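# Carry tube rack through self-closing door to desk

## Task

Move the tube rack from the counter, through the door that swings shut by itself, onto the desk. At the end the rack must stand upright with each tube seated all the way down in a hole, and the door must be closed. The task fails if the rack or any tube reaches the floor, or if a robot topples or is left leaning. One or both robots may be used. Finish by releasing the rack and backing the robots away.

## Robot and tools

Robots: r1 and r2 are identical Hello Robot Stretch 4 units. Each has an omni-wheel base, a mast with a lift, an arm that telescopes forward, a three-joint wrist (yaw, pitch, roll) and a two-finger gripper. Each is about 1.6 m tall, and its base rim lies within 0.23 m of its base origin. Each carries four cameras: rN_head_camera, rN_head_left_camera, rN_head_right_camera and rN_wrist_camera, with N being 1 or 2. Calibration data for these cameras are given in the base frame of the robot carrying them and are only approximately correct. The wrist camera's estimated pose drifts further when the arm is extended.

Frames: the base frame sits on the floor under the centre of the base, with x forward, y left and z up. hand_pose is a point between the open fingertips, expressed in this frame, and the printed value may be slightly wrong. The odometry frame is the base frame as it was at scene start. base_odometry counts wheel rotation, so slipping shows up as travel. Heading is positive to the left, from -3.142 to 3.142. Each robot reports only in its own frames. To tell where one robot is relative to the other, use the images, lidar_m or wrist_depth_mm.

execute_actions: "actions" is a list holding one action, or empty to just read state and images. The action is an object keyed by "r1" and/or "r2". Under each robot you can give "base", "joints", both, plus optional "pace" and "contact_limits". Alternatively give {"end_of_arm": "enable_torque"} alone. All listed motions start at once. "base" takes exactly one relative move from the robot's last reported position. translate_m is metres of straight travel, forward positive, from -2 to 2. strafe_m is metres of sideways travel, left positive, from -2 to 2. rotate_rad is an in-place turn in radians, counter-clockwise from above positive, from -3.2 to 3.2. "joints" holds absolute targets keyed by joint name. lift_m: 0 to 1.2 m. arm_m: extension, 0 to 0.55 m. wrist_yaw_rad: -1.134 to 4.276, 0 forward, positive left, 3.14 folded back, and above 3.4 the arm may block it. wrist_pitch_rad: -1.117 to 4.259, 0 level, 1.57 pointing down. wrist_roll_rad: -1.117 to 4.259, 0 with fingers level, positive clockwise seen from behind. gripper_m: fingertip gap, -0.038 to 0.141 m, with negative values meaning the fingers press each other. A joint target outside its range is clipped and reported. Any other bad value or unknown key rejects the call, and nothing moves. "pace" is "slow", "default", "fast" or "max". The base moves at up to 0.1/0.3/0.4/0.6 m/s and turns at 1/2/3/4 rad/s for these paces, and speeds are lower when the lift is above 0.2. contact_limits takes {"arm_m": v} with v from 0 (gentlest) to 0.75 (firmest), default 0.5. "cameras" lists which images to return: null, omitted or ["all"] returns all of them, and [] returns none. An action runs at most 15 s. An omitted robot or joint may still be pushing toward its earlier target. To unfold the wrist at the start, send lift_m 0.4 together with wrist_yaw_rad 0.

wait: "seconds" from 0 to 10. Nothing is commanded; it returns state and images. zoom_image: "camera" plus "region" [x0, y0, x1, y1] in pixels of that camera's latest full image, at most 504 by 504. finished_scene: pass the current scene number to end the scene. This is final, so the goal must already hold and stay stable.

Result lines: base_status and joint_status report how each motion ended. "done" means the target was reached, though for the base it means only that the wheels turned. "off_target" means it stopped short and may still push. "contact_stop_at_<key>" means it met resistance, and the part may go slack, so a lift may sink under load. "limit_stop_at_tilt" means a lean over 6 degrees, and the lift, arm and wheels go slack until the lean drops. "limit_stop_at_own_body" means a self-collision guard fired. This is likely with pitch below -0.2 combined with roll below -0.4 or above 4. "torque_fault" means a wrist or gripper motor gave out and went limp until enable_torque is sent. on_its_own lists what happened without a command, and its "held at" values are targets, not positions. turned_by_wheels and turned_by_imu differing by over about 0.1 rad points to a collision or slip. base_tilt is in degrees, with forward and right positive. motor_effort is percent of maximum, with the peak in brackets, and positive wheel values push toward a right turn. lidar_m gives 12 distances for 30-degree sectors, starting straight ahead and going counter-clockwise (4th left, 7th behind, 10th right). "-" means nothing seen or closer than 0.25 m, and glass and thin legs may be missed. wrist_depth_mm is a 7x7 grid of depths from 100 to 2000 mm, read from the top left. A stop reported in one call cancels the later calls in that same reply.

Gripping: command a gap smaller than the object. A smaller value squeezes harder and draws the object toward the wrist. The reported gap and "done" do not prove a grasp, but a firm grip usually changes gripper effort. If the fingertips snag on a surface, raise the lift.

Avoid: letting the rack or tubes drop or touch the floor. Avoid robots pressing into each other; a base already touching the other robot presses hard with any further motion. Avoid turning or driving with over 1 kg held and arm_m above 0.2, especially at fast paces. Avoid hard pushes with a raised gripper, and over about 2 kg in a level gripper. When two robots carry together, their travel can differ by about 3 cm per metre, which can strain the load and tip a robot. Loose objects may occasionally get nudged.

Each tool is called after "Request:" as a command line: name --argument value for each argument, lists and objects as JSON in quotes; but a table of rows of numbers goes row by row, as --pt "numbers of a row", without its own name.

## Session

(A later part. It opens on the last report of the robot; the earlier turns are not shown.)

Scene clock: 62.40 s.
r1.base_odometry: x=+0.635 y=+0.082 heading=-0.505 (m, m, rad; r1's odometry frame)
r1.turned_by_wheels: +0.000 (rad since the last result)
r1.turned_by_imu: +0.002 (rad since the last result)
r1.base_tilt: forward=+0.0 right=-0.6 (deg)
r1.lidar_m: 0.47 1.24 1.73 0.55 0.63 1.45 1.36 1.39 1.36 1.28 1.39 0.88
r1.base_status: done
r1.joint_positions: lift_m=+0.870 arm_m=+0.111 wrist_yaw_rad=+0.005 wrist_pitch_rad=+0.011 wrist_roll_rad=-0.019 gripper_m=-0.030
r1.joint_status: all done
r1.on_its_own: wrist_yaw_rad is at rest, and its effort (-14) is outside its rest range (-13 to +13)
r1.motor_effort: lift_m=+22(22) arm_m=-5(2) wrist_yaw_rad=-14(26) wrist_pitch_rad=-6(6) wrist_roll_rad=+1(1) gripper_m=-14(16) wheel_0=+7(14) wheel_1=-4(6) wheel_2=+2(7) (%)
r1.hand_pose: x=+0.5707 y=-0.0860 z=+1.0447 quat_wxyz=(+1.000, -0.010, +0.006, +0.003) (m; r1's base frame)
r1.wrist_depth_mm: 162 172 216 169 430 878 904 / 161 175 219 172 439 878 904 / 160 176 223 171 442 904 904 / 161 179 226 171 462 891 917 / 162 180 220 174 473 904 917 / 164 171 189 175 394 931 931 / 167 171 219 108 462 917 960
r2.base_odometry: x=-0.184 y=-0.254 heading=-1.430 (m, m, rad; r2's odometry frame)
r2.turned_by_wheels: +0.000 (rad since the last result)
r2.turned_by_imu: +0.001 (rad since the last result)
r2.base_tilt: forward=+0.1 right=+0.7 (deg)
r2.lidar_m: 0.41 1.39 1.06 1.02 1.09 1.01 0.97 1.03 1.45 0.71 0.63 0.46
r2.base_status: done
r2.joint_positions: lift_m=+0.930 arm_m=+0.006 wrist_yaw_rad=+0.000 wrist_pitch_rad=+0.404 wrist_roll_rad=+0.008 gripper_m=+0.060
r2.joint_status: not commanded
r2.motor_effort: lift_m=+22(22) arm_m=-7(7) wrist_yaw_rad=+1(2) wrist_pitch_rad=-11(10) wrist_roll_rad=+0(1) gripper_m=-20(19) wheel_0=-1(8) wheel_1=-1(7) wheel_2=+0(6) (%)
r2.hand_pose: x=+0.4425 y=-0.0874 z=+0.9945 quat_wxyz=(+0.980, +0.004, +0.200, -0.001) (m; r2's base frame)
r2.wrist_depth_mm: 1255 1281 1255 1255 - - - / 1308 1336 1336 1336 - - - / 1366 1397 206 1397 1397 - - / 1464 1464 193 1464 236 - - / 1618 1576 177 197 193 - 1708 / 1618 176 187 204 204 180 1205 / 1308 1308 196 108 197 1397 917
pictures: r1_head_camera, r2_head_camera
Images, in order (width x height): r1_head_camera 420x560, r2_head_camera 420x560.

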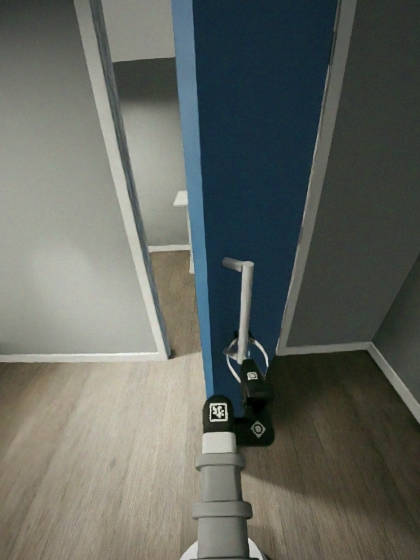

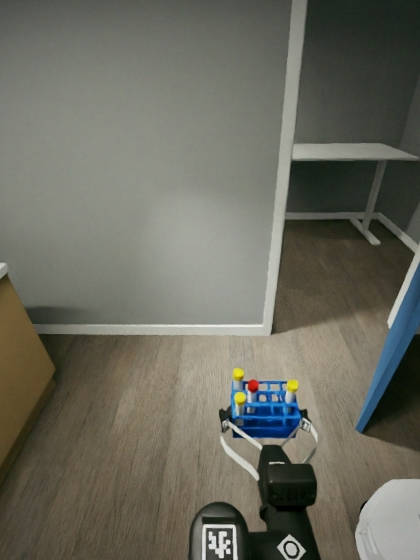

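Request:
execute_actions --actions '[{"r1":{"base":{"strafe_m":-0.13},"joints":{"arm_m":0.065,"wrist_yaw_rad":0.15},"pace":"slow"}}]' --cameras '[]'

Request:
execute_actions --actions '[{"r1":{"base":{"strafe_m":-0.16},"joints":{"arm_m":0.03,"wrist_yaw_rad":0.35},"pace":"slow"}}]' --cameras '[]'

Request:
execute_actions --actions '[{"r1":{"base":{"strafe_m":-0.42},"joints":{"wrist_yaw_rad":0.65},"pace":"slow"},"r2":{"base":{"strafe_m":-0.5},"pace":"slow"}}]' --cameras '["r1_head_camera","r2_head_camera","r2_head_right_camera"]'

Scene clock: 69.23 s.
r1.base_odometry: x=+0.572 y=-0.032 heading=-0.505 (m, m, rad; r1's odometry frame)
r1.turned_by_wheels: +0.000 (rad since the last result)
r1.turned_by_imu: -0.007 (rad since the last result)
r1.base_tilt: forward=-0.1 right=-0.8 (deg)
r1.lidar_m: 0.39 1.31 1.72 0.68 0.73 1.44 1.36 1.41 1.20 1.14 1.24 1.16
r1.base_status: done
r1.joint_positions: lift_m=+0.870 arm_m=+0.066 wrist_yaw_rad=+0.151 wrist_pitch_rad=+0.011 wrist_roll_rad=-0.019 gripper_m=-0.030
r1.joint_status: all done
r1.motor_effort: lift_m=+22(22) arm_m=-4(20) wrist_yaw_rad=-2(41) wrist_pitch_rad=-6(9) wrist_roll_rad=+1(0) gripper_m=-14(26) wheel_0=+4(11) wheel_1=-3(14) wheel_2=+1(9) (%)
r1.hand_pose: x=+0.5350 y=-0.0429 z=+1.0447 quat_wxyz=(+0.997, -0.010, +0.005, +0.076) (m; r1's base frame)
r1.wrist_depth_mm: 139 156 197 150 397 831 854 / 140 159 200 152 404 842 866 / 140 160 203 152 410 878 866 / 140 162 206 152 424 878 866 / 141 164 202 153 436 891 878 / 144 160 187 155 185 904 891 / 146 156 201 108 462 891 878
r2.base_odometry: x=-0.184 y=-0.254 heading=-1.430 (m, m, rad; r2's odometry frame)
r2.turned_by_wheels: +0.000 (rad since the last result)
r2.turned_by_imu: +0.000 (rad since the last result)
r2.base_tilt: forward=+0.1 right=+0.6 (deg)
r2.lidar_m: 0.42 1.39 1.04 1.03 1.09 1.01 0.98 1.03 1.44 0.80 0.75 0.43
r2.base_status: not commanded
r2.joint_positions: lift_m=+0.930 arm_m=+0.006 wrist_yaw_rad=+0.000 wrist_pitch_rad=+0.404 wrist_roll_rad=+0.008 gripper_m=+0.060
r2.joint_status: not commanded
r2.motor_effort: lift_m=+22(22) arm_m=-7(7) wrist_yaw_rad=+1(2) wrist_pitch_rad=-11(11) wrist_roll_rad=+0(2) gripper_m=-21(20) wheel_0=-1(1) wheel_1=-1(1) wheel_2=+0(0) (%)
r2.hand_pose: x=+0.4425 y=-0.0874 z=+0.9945 quat_wxyz=(+0.980, +0.004, +0.200, -0.001) (m; r2's base frame)
r2.wrist_depth_mm: 1255 1281 1281 1255 - - - / 1336 1281 1308 1336 - - - / 1397 1366 206 1464 1397 - - / 1464 1499 191 1464 236 - - / 1618 1576 176 197 193 - 1756 / 1618 177 186 204 205 181 1499 / 1308 1336 196 108 196 1397 1182
pictures: none
No camera images: the call's "cameras" was empty. Leave "cameras" out to get every camera's image.

Scene clock: 71.97 s.
r1.base_odometry: x=+0.495 y=-0.172 heading=-0.504 (m, m, rad; r1's odometry frame)
r1.turned_by_wheels: +0.000 (rad since the last result)
r1.turned_by_imu: -0.010 (rad since the last result)
r1.base_tilt: forward=+0.0 right=-0.6 (deg)
r1.lidar_m: 0.34 0.38 1.72 0.83 0.89 1.40 1.36 1.39 1.06 1.00 1.07 1.30
r1.base_status: done
r1.joint_positions: lift_m=+0.870 arm_m=+0.031 wrist_yaw_rad=+0.355 wrist_pitch_rad=+0.011 wrist_roll_rad=-0.019 gripper_m=-0.030
r1.joint_status: all done
r1.on_its_own: wrist_yaw_rad is at rest, and its effort (-16) is outside its rest range (-13 to +13)
r1.motor_effort: lift_m=+22(23) arm_m=-3(26) wrist_yaw_rad=-16(51) wrist_pitch_rad=-5(11) wrist_roll_rad=-1(0) gripper_m=-14(30) wheel_0=+8(13) wheel_1=-1(15) wheel_2=-1(17) (%)
r1.hand_pose: x=+0.5024 y=+0.0184 z=+1.0447 quat_wxyz=(+0.984, -0.010, +0.004, +0.177) (m; r1's base frame)
r1.wrist_depth_mm: 137 156 195 140 359 647 820 / 138 158 196 142 366 654 809 / 137 161 200 145 373 676 820 / 138 163 202 145 382 699 820 / 139 164 198 145 389 741 831 / 142 156 186 146 186 778 831 / 144 156 198 108 382 842 842
r2.base_odometry: x=-0.184 y=-0.254 heading=-1.430 (m, m, rad; r2's odometry frame)
r2.turned_by_wheels: +0.000 (rad since the last result)
r2.turned_by_imu: +0.000 (rad since the last result)
r2.base_tilt: forward=+0.1 right=+0.7 (deg)
r2.lidar_m: 0.41 1.41 1.05 1.01 1.09 1.02 0.97 1.02 1.44 0.92 0.89 0.45
r2.base_status: not commanded
r2.joint_positions: lift_m=+0.930 arm_m=+0.006 wrist_yaw_rad=+0.000 wrist_pitch_rad=+0.404 wrist_roll_rad=+0.008 gripper_m=+0.060
r2.joint_status: not commanded
r2.motor_effort: lift_m=+22(22) arm_m=-7(7) wrist_yaw_rad=+2(2) wrist_pitch_rad=-11(10) wrist_roll_rad=-1(0) gripper_m=-22(19) wheel_0=-1(1) wheel_1=-1(1) wheel_2=+0(0) (%)
r2.hand_pose: x=+0.4425 y=-0.0874 z=+0.9945 quat_wxyz=(+0.980, +0.004, +0.200, -0.001) (m; r2's base frame)
r2.wrist_depth_mm: 1255 1281 1255 1229 - - - / 1336 1336 1308 1336 - - - / 1366 1397 206 1397 1397 - - / 1464 1464 192 1397 237 - - / 1576 1537 177 196 193 - 1756 / 1661 176 186 205 204 181 1499 / 1336 1336 196 109 198 1397 1308
pictures: none
No camera images: the call's "cameras" was empty. Leave "cameras" out to get every camera's image.

Scene clock: 78.10 s.
r1.base_odometry: x=+0.292 y=-0.540 heading=-0.504 (m, m, rad; r1's odometry frame)
r1.turned_by_wheels: +0.000 (rad since the last result)
r1.turned_by_imu: +0.068 (rad since the last result)
r1.base_tilt: forward=+0.0 right=-0.6 (deg)
r1.lidar_m: 0.38 0.32 1.81 0.75 0.79 1.40 1.34 0.86 0.59 0.59 0.63 0.94
r1.base_status: done
r1.joint_positions: lift_m=+0.870 arm_m=+0.029 wrist_yaw_rad=+0.653 wrist_pitch_rad=+0.011 wrist_roll_rad=-0.019 gripper_m=-0.030
r1.joint_status: all done
r1.motor_effort: lift_m=+22(22) arm_m=+3(9) wrist_yaw_rad=-7(58) wrist_pitch_rad=-6(12) wrist_roll_rad=+1(1) gripper_m=-12(31) wheel_0=+7(22) wheel_1=-1(13) wheel_2=-5(22) (%)
r1.hand_pose: x=+0.4826 y=+0.1058 z=+1.0446 quat_wxyz=(+0.947, -0.011, +0.002, +0.321) (m; r1's base frame)
r1.wrist_depth_mm: 129 153 185 129 362 683 768 / 131 154 180 131 368 707 768 / 132 156 183 133 377 723 768 / 134 158 186 262 387 759 778 / 135 160 186 206 394 809 768 / 136 156 181 186 185 809 778 / 136 153 191 108 392 831 788
r2.base_odometry: x=-0.679 y=-0.324 heading=-1.430 (m, m, rad; r2's odometry frame)
r2.turned_by_wheels: +0.000 (rad since the last result)
r2.turned_by_imu: +0.000 (rad since the last result)
r2.base_tilt: forward=+0.0 right=+0.7 (deg)
r2.lidar_m: 0.42 1.70 1.55 1.50 1.40 1.02 1.00 1.05 1.46 0.83 0.79 0.44
r2.base_status: done
r2.joint_positions: lift_m=+0.930 arm_m=+0.006 wrist_yaw_rad=+0.000 wrist_pitch_rad=+0.404 wrist_roll_rad=+0.008 gripper_m=+0.060
r2.joint_status: not commanded
r2.motor_effort: lift_m=+22(22) arm_m=-7(7) wrist_yaw_rad=+2(2) wrist_pitch_rad=-11(11) wrist_roll_rad=+0(3) gripper_m=-20(20) wheel_0=-1(1) wheel_1=-1(2) wheel_2=+0(0) (%)
r2.hand_pose: x=+0.4425 y=-0.0874 z=+0.9945 quat_wxyz=(+0.980, +0.004, +0.200, -0.001) (m; r2's base frame)
r2.wrist_depth_mm: 1229 1229 1255 - - - 960 / 1308 1308 1336 - - - 976 / 1397 1397 206 - - 1366 991 / 1464 1499 193 - 236 1397 976 / 1537 1537 177 197 192 1366 991 / 1661 176 187 205 204 181 960 / 1308 1336 196 108 197 1308 917
pictures: r1_head_camera, r2_head_camera, r2_head_right_camera
Images, in order (width x height): r1_head_camera 420x560, r2_head_camera 420x560, r2_head_right_camera 420x672.

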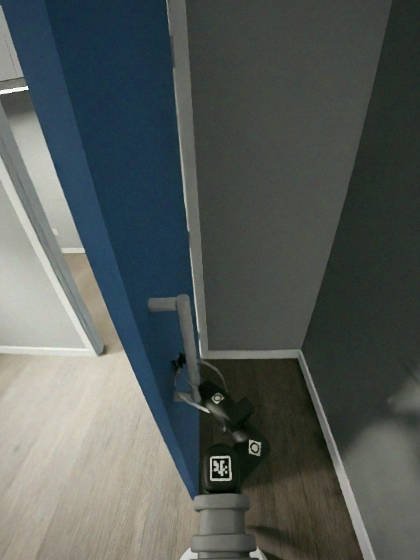

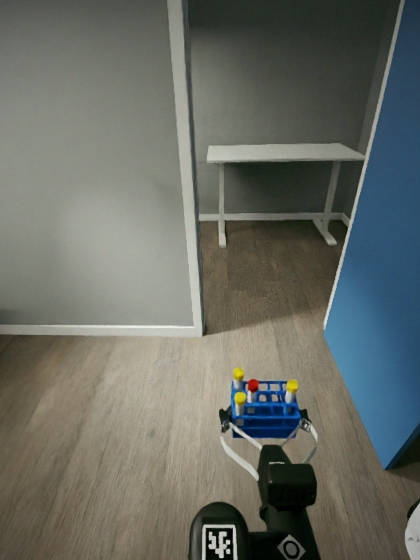

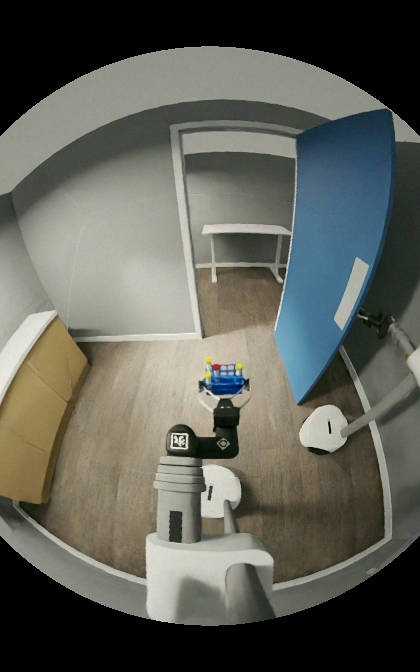

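Request:
execute_actions --actions '[{"r2":{"base":{"strafe_m":-0.33}}}]' --cameras '[]'

Request:
execute_actions --actions '[{"r2":{"base":{"translate_m":2.0}}}]' --cameras '[]'

Request:
execute_actions --actions '[{"r1":{"base":{"strafe_m":0.32},"pace":"slow"},"r2":{"base":{"translate_m":0.3},"joints":{"lift_m":1.1},"pace":"slow"}}]' --cameras '["r1_head_camera","r2_head_camera"]'

Scene clock: 83.93 s.
r1.base_odometry: x=+0.292 y=-0.540 heading=-0.504 (m, m, rad; r1's odometry frame)
r1.turned_by_wheels: +0.000 (rad since the last result)
r1.turned_by_imu: +0.001 (rad since the last result)
r1.base_tilt: forward=-0.2 right=-0.7 (deg)
r1.lidar_m: 0.37 0.32 1.80 0.42 0.51 0.63 1.35 0.82 0.63 0.59 0.64 0.94
r1.base_status: not commanded
r1.joint_positions: lift_m=+0.870 arm_m=+0.029 wrist_yaw_rad=+0.653 wrist_pitch_rad=+0.011 wrist_roll_rad=-0.019 gripper_m=-0.030
r1.joint_status: not commanded
r1.motor_effort: lift_m=+22(22) arm_m=+3(3) wrist_yaw_rad=-9(9) wrist_pitch_rad=-7(6) wrist_roll_rad=+1(0) gripper_m=-12(15) wheel_0=+6(7) wheel_1=-1(1) wheel_2=-5(6) (%)
r1.hand_pose: x=+0.4826 y=+0.1058 z=+1.0446 quat_wxyz=(+0.947, -0.011, +0.002, +0.321) (m; r1's base frame)
r1.wrist_depth_mm: 129 153 184 128 366 691 778 / 131 154 180 131 370 707 768 / 132 157 183 133 377 732 768 / 134 158 186 263 387 759 768 / 135 160 187 206 397 788 788 / 135 156 181 186 184 831 778 / 136 153 191 108 394 820 788
r2.base_odometry: x=-1.006 y=-0.370 heading=-1.430 (m, m, rad; r2's odometry frame)
r2.turned_by_wheels: +0.000 (rad since the last result)
r2.turned_by_imu: +0.000 (rad since the last result)
r2.base_tilt: forward=+0.1 right=+0.7 (deg)
r2.lidar_m: 0.40 1.67 1.90 1.84 1.39 1.02 1.00 1.05 1.24 0.65 0.50 0.45
r2.base_status: done
r2.joint_positions: lift_m=+0.930 arm_m=+0.006 wrist_yaw_rad=+0.000 wrist_pitch_rad=+0.404 wrist_roll_rad=+0.008 gripper_m=+0.060
r2.joint_status: not commanded
r2.motor_effort: lift_m=+22(22) arm_m=-7(7) wrist_yaw_rad=+1(2) wrist_pitch_rad=-10(10) wrist_roll_rad=-1(1) gripper_m=-21(21) wheel_0=-2(9) wheel_1=+0(8) wheel_2=+0(4) (%)
r2.hand_pose: x=+0.4425 y=-0.0874 z=+0.9945 quat_wxyz=(+0.980, +0.004, +0.200, -0.001) (m; r2's base frame)
r2.wrist_depth_mm: 1281 1281 - - - 750 530 / 1336 1336 - - - 741 521 / 1366 1397 204 - 1160 741 530 / 1499 1397 189 - 1025 750 530 / 1537 1537 176 197 193 750 544 / 1618 176 187 204 204 181 603 / 1336 1336 196 108 198 759 1336
pictures: none
No camera images: the call's "cameras" was empty. Leave "cameras" out to get every camera's image.

Scene clock: 92.10 s.
r1.base_odometry: x=+0.292 y=-0.540 heading=-0.504 (m, m, rad; r1's odometry frame)
r1.turned_by_wheels: +0.000 (rad since the last result)
r1.turned_by_imu: +0.001 (rad since the last result)
r1.base_tilt: forward=+0.0 right=-0.8 (deg)
r1.lidar_m: 0.37 0.34 1.82 2.44 1.88 1.40 1.36 0.87 0.61 0.58 0.60 0.95
r1.base_status: not commanded
r1.joint_positions: lift_m=+0.870 arm_m=+0.029 wrist_yaw_rad=+0.653 wrist_pitch_rad=+0.011 wrist_roll_rad=-0.019 gripper_m=-0.030
r1.joint_status: not commanded
r1.motor_effort: lift_m=+22(22) arm_m=+3(3) wrist_yaw_rad=-7(6) wrist_pitch_rad=-6(7) wrist_roll_rad=+2(1) gripper_m=-16(14) wheel_0=+6(6) wheel_1=-1(1) wheel_2=-5(5) (%)
r1.hand_pose: x=+0.4826 y=+0.1058 z=+1.0446 quat_wxyz=(+0.947, -0.011, +0.002, +0.321) (m; r1's base frame)
r1.wrist_depth_mm: 129 153 183 128 364 691 788 / 131 154 181 131 370 699 778 / 133 157 183 134 377 723 778 / 134 159 185 263 387 759 778 / 135 160 187 206 394 788 778 / 135 156 181 186 184 831 768 / 136 153 190 108 392 831 788
r2.base_odometry: x=-0.726 y=-2.351 heading=-1.430 (m, m, rad; r2's odometry frame)
r2.turned_by_wheels: +0.000 (rad since the last result)
r2.turned_by_imu: -0.011 (rad since the last result)
r2.base_tilt: forward=+0.2 right=+0.6 (deg)
r2.lidar_m: 0.40 1.00 2.54 0.95 0.49 2.89 1.71 0.63 0.55 1.04 1.37 0.45
r2.base_status: done
r2.joint_positions: lift_m=+0.930 arm_m=+0.006 wrist_yaw_rad=+0.000 wrist_pitch_rad=+0.404 wrist_roll_rad=+0.008 gripper_m=+0.060
r2.joint_status: not commanded
r2.motor_effort: lift_m=+22(22) arm_m=-7(7) wrist_yaw_rad=+1(2) wrist_pitch_rad=-11(10) wrist_roll_rad=+0(2) gripper_m=-20(19) wheel_0=+0(5) wheel_1=+1(2) wheel_2=+0(10) (%)
r2.hand_pose: x=+0.4425 y=-0.0874 z=+0.9945 quat_wxyz=(+0.980, +0.004, +0.200, -0.001) (m; r2's base frame)
r2.wrist_depth_mm: 1336 1366 1336 1366 1397 1397 1397 / 1397 1397 1255 1281 1281 1255 1336 / 1537 723 206 820 723 820 831 / 1618 1661 191 1618 236 1661 1499 / 1708 1708 176 197 193 1756 1618 / 1661 177 186 204 204 181 1576 / 1308 1336 196 108 197 1366 1366
pictures: none
No camera images: the call's "cameras" was empty. Leave "cameras" out to get every camera's image.

Scene clock: 96.47 s.
r1.base_odometry: x=+0.447 y=-0.259 heading=-0.504 (m, m, rad; r1's odometry frame)
r1.turned_by_wheels: +0.000 (rad since the last result)
r1.turned_by_imu: +0.002 (rad since the last result)
r1.base_tilt: forward=-0.3 right=-0.8 (deg)
r1.lidar_m: 0.42 0.42 1.81 2.10 1.86 1.39 1.33 1.33 0.94 0.89 0.99 1.28
r1.base_status: done
r1.joint_positions: lift_m=+0.870 arm_m=+0.029 wrist_yaw_rad=+0.652 wrist_pitch_rad=+0.011 wrist_roll_rad=-0.019 gripper_m=-0.029
r1.joint_status: not commanded
r1.motor_effort: lift_m=+22(22) arm_m=+3(3) wrist_yaw_rad=-5(32) wrist_pitch_rad=-5(7) wrist_roll_rad=+0(1) gripper_m=-15(20) wheel_0=-3(5) wheel_1=+3(10) wheel_2=+2(1) (%)
r1.hand_pose: x=+0.4827 y=+0.1055 z=+1.0448 quat_wxyz=(+0.947, -0.011, +0.002, +0.320) (m; r1's base frame)
r1.wrist_depth_mm: - 209 223 175 293 347 413 / - 210 225 174 294 349 418 / - 212 228 176 298 355 424 / - 215 230 179 301 362 427 / - 216 230 183 307 366 439 / - 215 188 178 185 373 452 / 1983 219 230 108 307 379 459
r2.base_odometry: x=-0.684 y=-2.648 heading=-1.430 (m, m, rad; r2's odometry frame)
r2.turned_by_wheels: +0.000 (rad since the last result)
r2.turned_by_imu: -0.002 (rad since the last result)
r2.base_tilt: forward=+0.1 right=+0.7 (deg)
r2.lidar_m: 0.41 0.68 2.13 2.03 0.79 0.69 1.13 0.72 0.80 1.31 0.95 0.71
r2.base_status: done
r2.joint_positions: lift_m=+1.100 arm_m=+0.006 wrist_yaw_rad=+0.000 wrist_pitch_rad=+0.404 wrist_roll_rad=+0.008 gripper_m=+0.060
r2.joint_status: all done
r2.motor_effort: lift_m=+22(23) arm_m=-7(7) wrist_yaw_rad=+1(1) wrist_pitch_rad=-10(11) wrist_roll_rad=-1(1) gripper_m=-20(21) wheel_0=+0(5) wheel_1=+0(4) wheel_2=+0(5) (%)
r2.hand_pose: x=+0.4425 y=-0.0874 z=+1.1645 quat_wxyz=(+0.980, +0.004, +0.200, -0.001) (m; r2's base frame)
r2.wrist_depth_mm: 1118 1078 1098 1138 1138 1118 1118 / 1138 1160 1182 1138 1182 1160 1205 / 1229 1229 204 1205 1182 1255 1229 / 1281 842 190 809 236 878 854 / 647 640 176 196 193 654 654 / 535 176 187 204 204 181 569 / 1537 1537 196 108 197 1576 1118
pictures: r1_head_camera, r2_head_camera
Images, in order (width x height): r1_head_camera 420x560, r2_head_camera 420x560.

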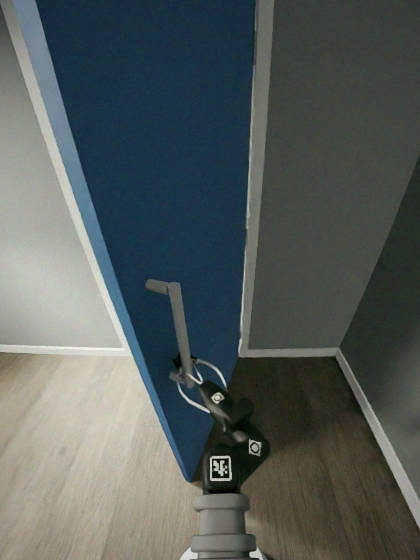

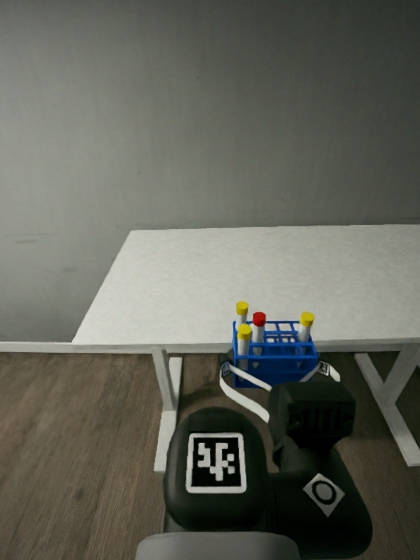

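Request:
execute_actions --actions '[{"r1":{"base":{"strafe_m":0.15},"joints":{"arm_m":0.115},"pace":"slow"},"r2":{"joints":{"lift_m":1.0,"arm_m":0.36}}}]' --cameras '[]'

Request:
execute_actions --actions '[{"r1":{"base":{"strafe_m":0.13},"joints":{"arm_m":0.22},"pace":"slow"},"r2":{"joints":{"lift_m":0.94},"pace":"slow"}}]' --cameras '["r2_head_camera"]'

Scene clock: 102.20 s.
r1.base_odometry: x=+0.519 y=-0.128 heading=-0.504 (m, m, rad; r1's odometry frame)
r1.turned_by_wheels: +0.000 (rad since the last result)
r1.turned_by_imu: +0.002 (rad since the last result)
r1.base_tilt: forward=+0.0 right=-0.6 (deg)
r1.lidar_m: 0.48 0.49 1.86 1.94 1.88 1.40 1.35 1.42 1.10 1.06 1.16 1.26
r1.base_status: done
r1.joint_positions: lift_m=+0.870 arm_m=+0.114 wrist_yaw_rad=+0.655 wrist_pitch_rad=+0.011 wrist_roll_rad=-0.019 gripper_m=-0.030
r1.joint_status: all done
r1.on_its_own: wrist_yaw_rad is at rest, and its effort (-15) is outside its rest range (-13 to +13)
r1.motor_effort: lift_m=+22(22) arm_m=+7(7) wrist_yaw_rad=-15(34) wrist_pitch_rad=-5(6) wrist_roll_rad=+1(0) gripper_m=-17(16) wheel_0=+0(6) wheel_1=+4(10) wheel_2=-1(0) (%)
r1.hand_pose: x=+0.5667 y=+0.1065 z=+1.0447 quat_wxyz=(+0.947, -0.011, +0.002, +0.322) (m; r1's base frame)
r1.wrist_depth_mm: - 1921 217 159 253 276 297 / - 1921 219 159 255 281 303 / - 213 221 161 257 283 307 / - 214 222 163 260 285 310 / - 216 221 166 263 289 315 / - 217 184 169 259 293 320 / - 217 225 108 265 296 325
r2.base_odometry: x=-0.684 y=-2.648 heading=-1.430 (m, m, rad; r2's odometry frame)
r2.turned_by_wheels: +0.000 (rad since the last result)
r2.turned_by_imu: +0.000 (rad since the last result)
r2.base_tilt: forward=+0.1 right=+0.6 (deg)
r2.lidar_m: 0.65 0.68 2.12 2.05 0.78 0.70 0.99 0.73 0.80 1.30 0.96 0.70
r2.base_status: not commanded
r2.joint_positions: lift_m=+1.000 arm_m=+0.359 wrist_yaw_rad=+0.000 wrist_pitch_rad=+0.403 wrist_roll_rad=+0.008 gripper_m=+0.060
r2.joint_status: all done
r2.motor_effort: lift_m=+14(21) arm_m=+7(9) wrist_yaw_rad=+1(2) wrist_pitch_rad=-11(10) wrist_roll_rad=+1(1) gripper_m=-21(20) wheel_0=+0(0) wheel_1=+0(0) wheel_2=+0(1) (%)
r2.hand_pose: x=+0.7950 y=-0.0874 z=+1.0653 quat_wxyz=(+0.980, +0.004, +0.200, -0.001) (m; r2's base frame)
r2.wrist_depth_mm: 778 788 788 778 798 788 788 / 820 831 831 831 842 831 842 / 866 842 205 854 831 866 904 / 603 564 191 569 236 615 609 / 455 455 177 196 193 466 466 / 368 176 186 204 204 181 375 / 296 298 196 108 198 310 300
pictures: none
No camera images: the call's "cameras" was empty. Leave "cameras" out to get every camera's image.

Scene clock: 104.63 s.
r1.base_odometry: x=+0.582 y=-0.014 heading=-0.502 (m, m, rad; r1's odometry frame)
r1.turned_by_wheels: +0.001 (rad since the last result)
r1.turned_by_imu: +0.003 (rad since the last result)
r1.base_tilt: forward=+0.1 right=-0.7 (deg)
r1.lidar_m: 0.60 0.62 1.83 1.80 1.84 1.38 1.33 1.40 1.23 1.19 1.30 1.09
r1.base_status: done
r1.joint_positions: lift_m=+0.870 arm_m=+0.219 wrist_yaw_rad=+0.660 wrist_pitch_rad=+0.011 wrist_roll_rad=-0.019 gripper_m=-0.030
r1.joint_status: all done
r1.on_its_own: wrist_yaw_rad is at rest, and its effort (-32) is outside its rest range (-13 to +13)
r1.motor_effort: lift_m=+22(22) arm_m=+8(9) wrist_yaw_rad=-32(35) wrist_pitch_rad=-5(6) wrist_roll_rad=+0(0) gripper_m=-14(12) wheel_0=+6(10) wheel_1=+9(12) wheel_2=+2(1) (%)
r1.hand_pose: x=+0.6710 y=+0.1079 z=+1.0448 quat_wxyz=(+0.946, -0.011, +0.002, +0.324) (m; r1's base frame)
r1.wrist_depth_mm: - 1708 225 162 237 243 248 / - 1708 227 165 239 245 250 / - 1708 229 236 240 247 252 / - 1756 230 238 244 247 254 / - 1756 232 211 244 251 255 / - 1708 186 184 244 253 259 / - 233 236 108 248 256 262
r2.base_odometry: x=-0.684 y=-2.648 heading=-1.430 (m, m, rad; r2's odometry frame)
r2.turned_by_wheels: +0.000 (rad since the last result)
r2.turned_by_imu: +0.000 (rad since the last result)
r2.base_tilt: forward=+0.1 right=+0.6 (deg)
r2.lidar_m: 0.66 0.69 2.10 2.05 0.78 0.70 0.90 0.74 0.80 1.30 0.96 0.70
r2.base_status: not commanded
r2.joint_positions: lift_m=+0.940 arm_m=+0.359 wrist_yaw_rad=+0.000 wrist_pitch_rad=+0.403 wrist_roll_rad=+0.008 gripper_m=+0.060
r2.joint_status: all done
r2.motor_effort: lift_m=+13(14) arm_m=+7(7) wrist_yaw_rad=+1(1) wrist_pitch_rad=-10(10) wrist_roll_rad=+0(0) gripper_m=-20(20) wheel_0=+0(0) wheel_1=+0(0) wheel_2=+0(0) (%)
r2.hand_pose: x=+0.7950 y=-0.0874 z=+1.0053 quat_wxyz=(+0.980, +0.004, +0.200, -0.001) (m; r2's base frame)
r2.wrist_depth_mm: 788 768 788 798 788 798 798 / 820 842 831 820 831 831 842 / 676 691 206 691 627 691 707 / 459 433 192 436 238 466 473 / 347 347 176 197 193 351 355 / 281 177 187 204 204 181 283 / 227 227 196 108 196 236 229
pictures: r2_head_camera
Images, in order (width x height): r2_head_camera 420x560.

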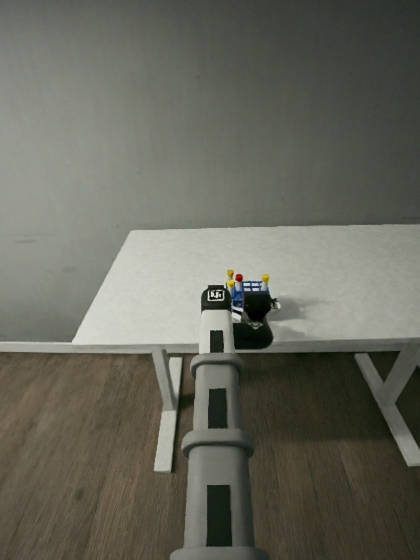

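Request:
execute_actions --actions '[{"r1":{"base":{"strafe_m":0.13},"joints":{"arm_m":0.35},"pace":"slow"},"r2":{"joints":{"lift_m":0.93,"gripper_m":0.14},"pace":"slow"}}]' --cameras '[]'

Request:
execute_actions --actions '[{"r1":{"base":{"strafe_m":0.085},"joints":{"arm_m":0.51},"pace":"slow"},"r2":{"joints":{"arm_m":0.02}}}]' --cameras '[]'

Request:
execute_actions --actions '[{"r1":{"base":{"translate_m":0.12},"joints":{"gripper_m":0.08},"pace":"slow"}}]' --cameras '["r1_wrist_camera"]'

Request:
execute_actions --actions '[{"r1":{"base":{"strafe_m":-0.05},"joints":{"arm_m":0.15}}}]' --cameras '["r1_head_camera","r2_wrist_camera"]'

Scene clock: 113.30 s.
r1.base_odometry: x=+0.644 y=+0.100 heading=-0.502 (m, m, rad; r1's odometry frame)
r1.turned_by_wheels: +0.000 (rad since the last result)
r1.turned_by_imu: +0.002 (rad since the last result)
r1.base_tilt: forward=+0.1 right=-0.6 (deg)
r1.lidar_m: 0.73 1.24 1.72 1.70 1.82 1.37 1.32 1.41 1.37 1.30 1.44 1.08
r1.base_status: done
r1.joint_positions: lift_m=+0.870 arm_m=+0.349 wrist_yaw_rad=+0.652 wrist_pitch_rad=+0.011 wrist_roll_rad=-0.019 gripper_m=-0.029
r1.joint_status: all done
r1.motor_effort: lift_m=+22(22) arm_m=+5(6) wrist_yaw_rad=-4(31) wrist_pitch_rad=-5(4) wrist_roll_rad=+0(0) gripper_m=-16(16) wheel_0=+0(5) wheel_1=+4(10) wheel_2=+1(0) (%)
r1.hand_pose: x=+0.8023 y=+0.1056 z=+1.0448 quat_wxyz=(+0.947, -0.011, +0.002, +0.320) (m; r1's base frame)
r1.wrist_depth_mm: 1921 1430 250 174 236 230 224 / 1921 1397 253 174 237 231 227 / 1983 1430 255 176 240 233 228 / 1921 1430 255 180 241 234 229 / 1983 1397 257 182 242 236 231 / 1921 1397 187 178 241 237 232 / 1983 1308 262 108 246 236 234
r2.base_odometry: x=-0.684 y=-2.648 heading=-1.430 (m, m, rad; r2's odometry frame)
r2.turned_by_wheels: +0.000 (rad since the last result)
r2.turned_by_imu: +0.000 (rad since the last result)
r2.base_tilt: forward=+0.1 right=+0.6 (deg)
r2.lidar_m: 0.66 0.68 2.11 2.06 0.77 0.70 0.83 0.72 0.80 1.31 0.96 0.70
r2.base_status: not commanded
r2.joint_positions: lift_m=+0.930 arm_m=+0.359 wrist_yaw_rad=+0.000 wrist_pitch_rad=+0.403 wrist_roll_rad=+0.008 gripper_m=+0.140
r2.joint_status: all done
r2.motor_effort: lift_m=+13(14) arm_m=+7(7) wrist_yaw_rad=+1(1) wrist_pitch_rad=-8(10) wrist_roll_rad=+0(0) gripper_m=-1(21) wheel_0=+1(0) wheel_1=+0(0) wheel_2=+0(0) (%)
r2.hand_pose: x=+0.7951 y=-0.0874 z=+0.9955 quat_wxyz=(+0.980, +0.004, +0.200, -0.001) (m; r2's base frame)
r2.wrist_depth_mm: 788 778 798 788 798 788 798 / 820 854 820 831 831 842 854 / 647 640 230 654 654 668 661 / 436 439 208 260 394 442 445 / 330 330 202 249 224 336 334 / 265 204 204 227 215 247 271 / 222 215 221 109 220 217 224
pictures: none
No camera images: the call's "cameras" was empty. Leave "cameras" out to get every camera's image.

Scene clock: 116.17 s.
r1.base_odometry: x=+0.685 y=+0.174 heading=-0.502 (m, m, rad; r1's odometry frame)
r1.turned_by_wheels: +0.000 (rad since the last result)
r1.turned_by_imu: +0.000 (rad since the last result)
r1.base_tilt: forward=-0.1 right=-0.6 (deg)
r1.lidar_m: 0.91 1.31 1.63 1.61 1.72 1.36 1.32 1.38 1.45 1.40 1.53 1.11
r1.base_status: done
r1.joint_positions: lift_m=+0.870 arm_m=+0.509 wrist_yaw_rad=+0.654 wrist_pitch_rad=+0.011 wrist_roll_rad=-0.019 gripper_m=-0.030
r1.joint_status: all done
r1.motor_effort: lift_m=+22(22) arm_m=+5(5) wrist_yaw_rad=-9(21) wrist_pitch_rad=-4(5) wrist_roll_rad=+0(0) gripper_m=-15(17) wheel_0=+0(13) wheel_1=+2(7) wheel_2=+1(0) (%)
r1.hand_pose: x=+0.9621 y=+0.1060 z=+1.0448 quat_wxyz=(+0.947, -0.011, +0.002, +0.321) (m; r1's base frame)
r1.wrist_depth_mm: 1576 1098 798 175 228 211 200 / 1618 1078 798 175 229 212 200 / 1576 1078 798 177 230 213 202 / 1576 1078 788 180 231 213 204 / 1576 1098 809 184 232 215 204 / 1576 1098 187 179 186 216 204 / 1661 991 842 108 235 213 205
r2.base_odometry: x=-0.684 y=-2.648 heading=-1.430 (m, m, rad; r2's odometry frame)
r2.turned_by_wheels: +0.000 (rad since the last result)
r2.turned_by_imu: +0.000 (rad since the last result)
r2.base_tilt: forward=+0.1 right=+0.6 (deg)
r2.lidar_m: 0.65 0.70 2.12 2.07 0.78 0.69 0.76 0.72 0.81 1.32 0.95 0.70
r2.base_status: not commanded
r2.joint_positions: lift_m=+0.930 arm_m=+0.021 wrist_yaw_rad=+0.000 wrist_pitch_rad=+0.402 wrist_roll_rad=+0.008 gripper_m=+0.140
r2.joint_status: all done
r2.motor_effort: lift_m=+13(13) arm_m=-7(7) wrist_yaw_rad=+2(1) wrist_pitch_rad=-7(7) wrist_roll_rad=+0(1) gripper_m=-1(1) wheel_0=+0(1) wheel_1=+0(0) wheel_2=+0(0) (%)
r2.hand_pose: x=+0.4576 y=-0.0874 z=+0.9955 quat_wxyz=(+0.980, +0.004, +0.200, -0.001) (m; r2's base frame)
r2.wrist_depth_mm: 1098 1078 1098 1078 1078 1098 1118 / 1138 1138 1118 1138 1118 1138 1138 / 640 661 661 564 668 676 668 / 442 445 445 449 484 488 488 / 1397 1366 1397 1366 1430 1397 1397 / 1537 204 1464 1464 1397 1464 1464 / 1366 1042 1366 109 1397 1336 1308
pictures: none
No camera images: the call's "cameras" was empty. Leave "cameras" out to get every camera's image.

Scene clock: 119.93 s.
r1.base_odometry: x=+0.790 y=+0.117 heading=-0.501 (m, m, rad; r1's odometry frame)
r1.turned_by_wheels: +0.001 (rad since the last result)
r1.turned_by_imu: +0.003 (rad since the last result)
r1.base_tilt: forward=+0.1 right=-0.6 (deg)
r1.lidar_m: 0.96 1.17 1.63 1.61 1.74 1.49 1.44 1.54 1.47 1.40 1.54 1.09
r1.base_status: done
r1.joint_positions: lift_m=+0.870 arm_m=+0.509 wrist_yaw_rad=+0.650 wrist_pitch_rad=+0.011 wrist_roll_rad=-0.019 gripper_m=+0.080
r1.joint_status: all done
r1.motor_effort: lift_m=+22(22) arm_m=+5(5) wrist_yaw_rad=-2(42) wrist_pitch_rad=-5(5) wrist_roll_rad=+0(1) gripper_m=-4(19) wheel_0=+4(22) wheel_1=+4(14) wheel_2=+2(12) (%)
r1.hand_pose: x=+0.9625 y=+0.1051 z=+1.0448 quat_wxyz=(+0.947, -0.011, +0.002, +0.320) (m; r1's base frame)
r1.wrist_depth_mm: 1160 798 597 287 268 238 218 / 1182 798 603 290 268 239 220 / 1160 798 603 291 271 240 221 / 1160 798 597 293 270 241 222 / 1160 798 564 293 267 241 222 / 1205 809 249 294 207 242 224 / 1182 768 640 108 273 236 223
r2.base_odometry: x=-0.684 y=-2.648 heading=-1.430 (m, m, rad; r2's odometry frame)
r2.turned_by_wheels: +0.000 (rad since the last result)
r2.turned_by_imu: +0.000 (rad since the last result)
r2.base_tilt: forward=+0.1 right=+0.7 (deg)
r2.lidar_m: 0.65 0.70 2.14 2.04 0.79 0.70 0.69 0.70 0.79 1.31 0.96 0.70
r2.base_status: not commanded
r2.joint_positions: lift_m=+0.930 arm_m=+0.021 wrist_yaw_rad=+0.000 wrist_pitch_rad=+0.402 wrist_roll_rad=+0.008 gripper_m=+0.140
r2.joint_status: not commanded
r2.motor_effort: lift_m=+13(13) arm_m=-7(7) wrist_yaw_rad=+2(2) wrist_pitch_rad=-7(8) wrist_roll_rad=-1(1) gripper_m=-1(1) wheel_0=+0(1) wheel_1=+0(0) wheel_2=+0(0) (%)
r2.hand_pose: x=+0.4576 y=-0.0874 z=+0.9955 quat_wxyz=(+0.980, +0.004, +0.200, -0.001) (m; r2's base frame)
r2.wrist_depth_mm: 1078 1078 1078 1060 1098 1118 1078 / 1160 1118 1138 1118 1118 1138 1138 / 654 654 661 559 668 668 676 / 445 442 445 449 480 484 484 / 1366 1308 1366 1430 1397 1397 1397 / 1499 204 1464 1464 1464 1464 1537 / 1366 1025 1397 109 1430 1366 1281
pictures: r1_wrist_camera
camera_calibration (this result's frames):
r1_wrist_camera: T_world_to_cam=[[0.620955, -0.78237, 0.0480902, -0.562883], [-0.024011, -0.0803082, -0.996481, 1.12029], [0.783479, 0.617615, -0.0686532, -0.516503], [0, 0, 0, 1]] pos_world=[0.781093, -0.0314145, 1.10795]
Images, in order (width x height): r1_wrist_camera 616x392.

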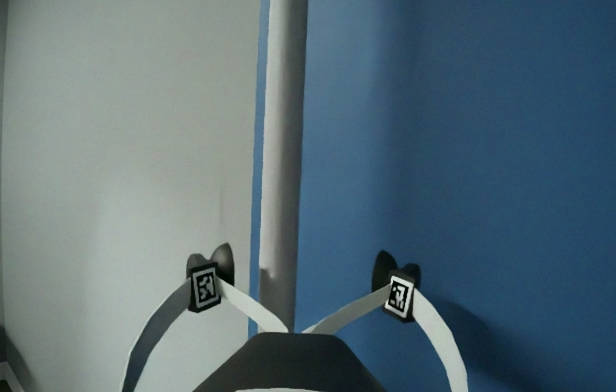

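Scene clock: 122.10 s.
r1.base_odometry: x=+0.766 y=+0.073 heading=-0.501 (m, m, rad; r1's odometry frame)
r1.turned_by_wheels: +0.000 (rad since the last result)
r1.turned_by_imu: +0.000 (rad since the last result)
r1.base_tilt: forward=+0.0 right=-0.6 (deg)
r1.lidar_m: 1.09 1.18 1.67 1.64 1.78 1.51 1.44 1.52 1.41 1.35 1.48 1.16
r1.base_status: done
r1.joint_positions: lift_m=+0.870 arm_m=+0.151 wrist_yaw_rad=+0.650 wrist_pitch_rad=+0.011 wrist_roll_rad=-0.019 gripper_m=+0.080
r1.joint_status: all done
r1.motor_effort: lift_m=+22(22) arm_m=-6(7) wrist_yaw_rad=+0(0) wrist_pitch_rad=-5(6) wrist_roll_rad=-1(1) gripper_m=-1(1) wheel_0=-1(9) wheel_1=-2(12) wheel_2=+0(2) (%)
r1.hand_pose: x=+0.6044 y=+0.1050 z=+1.0447 quat_wxyz=(+0.948, -0.011, +0.002, +0.319) (m; r1's base frame)
r1.wrist_depth_mm: 1983 1576 1182 946 768 683 603 / 1983 1537 1182 946 778 676 603 / 1983 1537 1160 946 778 683 603 / 1983 1618 1160 946 788 683 603 / 1983 1576 1098 946 788 683 597 / 1983 1618 1078 931 207 683 609 / - 1499 1255 108 798 661 609
r2.base_odometry: x=-0.684 y=-2.648 heading=-1.430 (m, m, rad; r2's odometry frame)
r2.turned_by_wheels: +0.000 (rad since the last result)
r2.turned_by_imu: +0.000 (rad since the last result)
r2.base_tilt: forward=+0.1 right=+0.6 (deg)
r2.lidar_m: 0.66 0.69 2.13 2.06 0.79 0.66 0.63 0.66 0.81 1.30 0.93 0.69
r2.base_status: not commanded
r2.joint_positions: lift_m=+0.930 arm_m=+0.021 wrist_yaw_rad=+0.000 wrist_pitch_rad=+0.402 wrist_roll_rad=+0.008 gripper_m=+0.140
r2.joint_status: not commanded
r2.motor_effort: lift_m=+13(13) arm_m=-7(7) wrist_yaw_rad=+2(2) wrist_pitch_rad=-7(7) wrist_roll_rad=+0(1) gripper_m=+1(0) wheel_0=+1(0) wheel_1=+0(0) wheel_2=+0(0) (%)
r2.hand_pose: x=+0.4576 y=-0.0874 z=+0.9955 quat_wxyz=(+0.980, +0.004, +0.200, -0.001) (m; r2's base frame)
r2.wrist_depth_mm: 1078 1078 1098 1078 1098 1078 1098 / 1138 1098 1098 1118 1118 1118 1118 / 647 661 661 549 668 676 676 / 442 442 442 449 480 477 484 / 1397 1308 1397 1366 1430 1366 1430 / 1464 204 1499 1499 1464 1464 1499 / 1366 1042 1366 108 1430 1366 1281
pictures: r1_head_camera, r2_wrist_camera
camera_calibration (this result's frames):
r2_wrist_camera: T_world_to_cam=[[-0.0230313, -0.999624, -0.0148621, -0.0672338], [-0.376776, 0.0224489, -0.926032, 1.15481], [0.926018, -0.015728, -0.377151, 0.178146], [0, 0, 0, 1]] pos_world=[0.268589, -0.0903308, 1.13558]
Images, in order (width x height): r1_head_camera 420x560, r2_wrist_camera 616x392.

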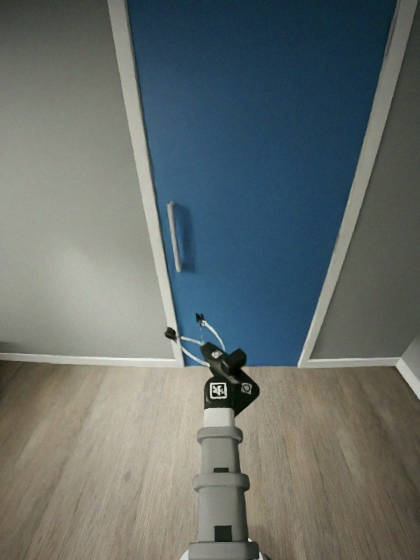

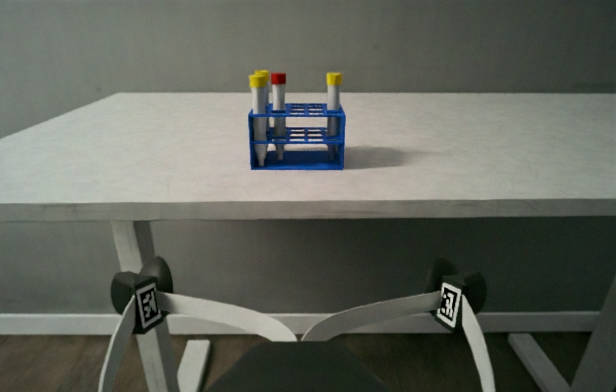

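Request:
finished_scene --scene 2

The scene is finished: the task was done.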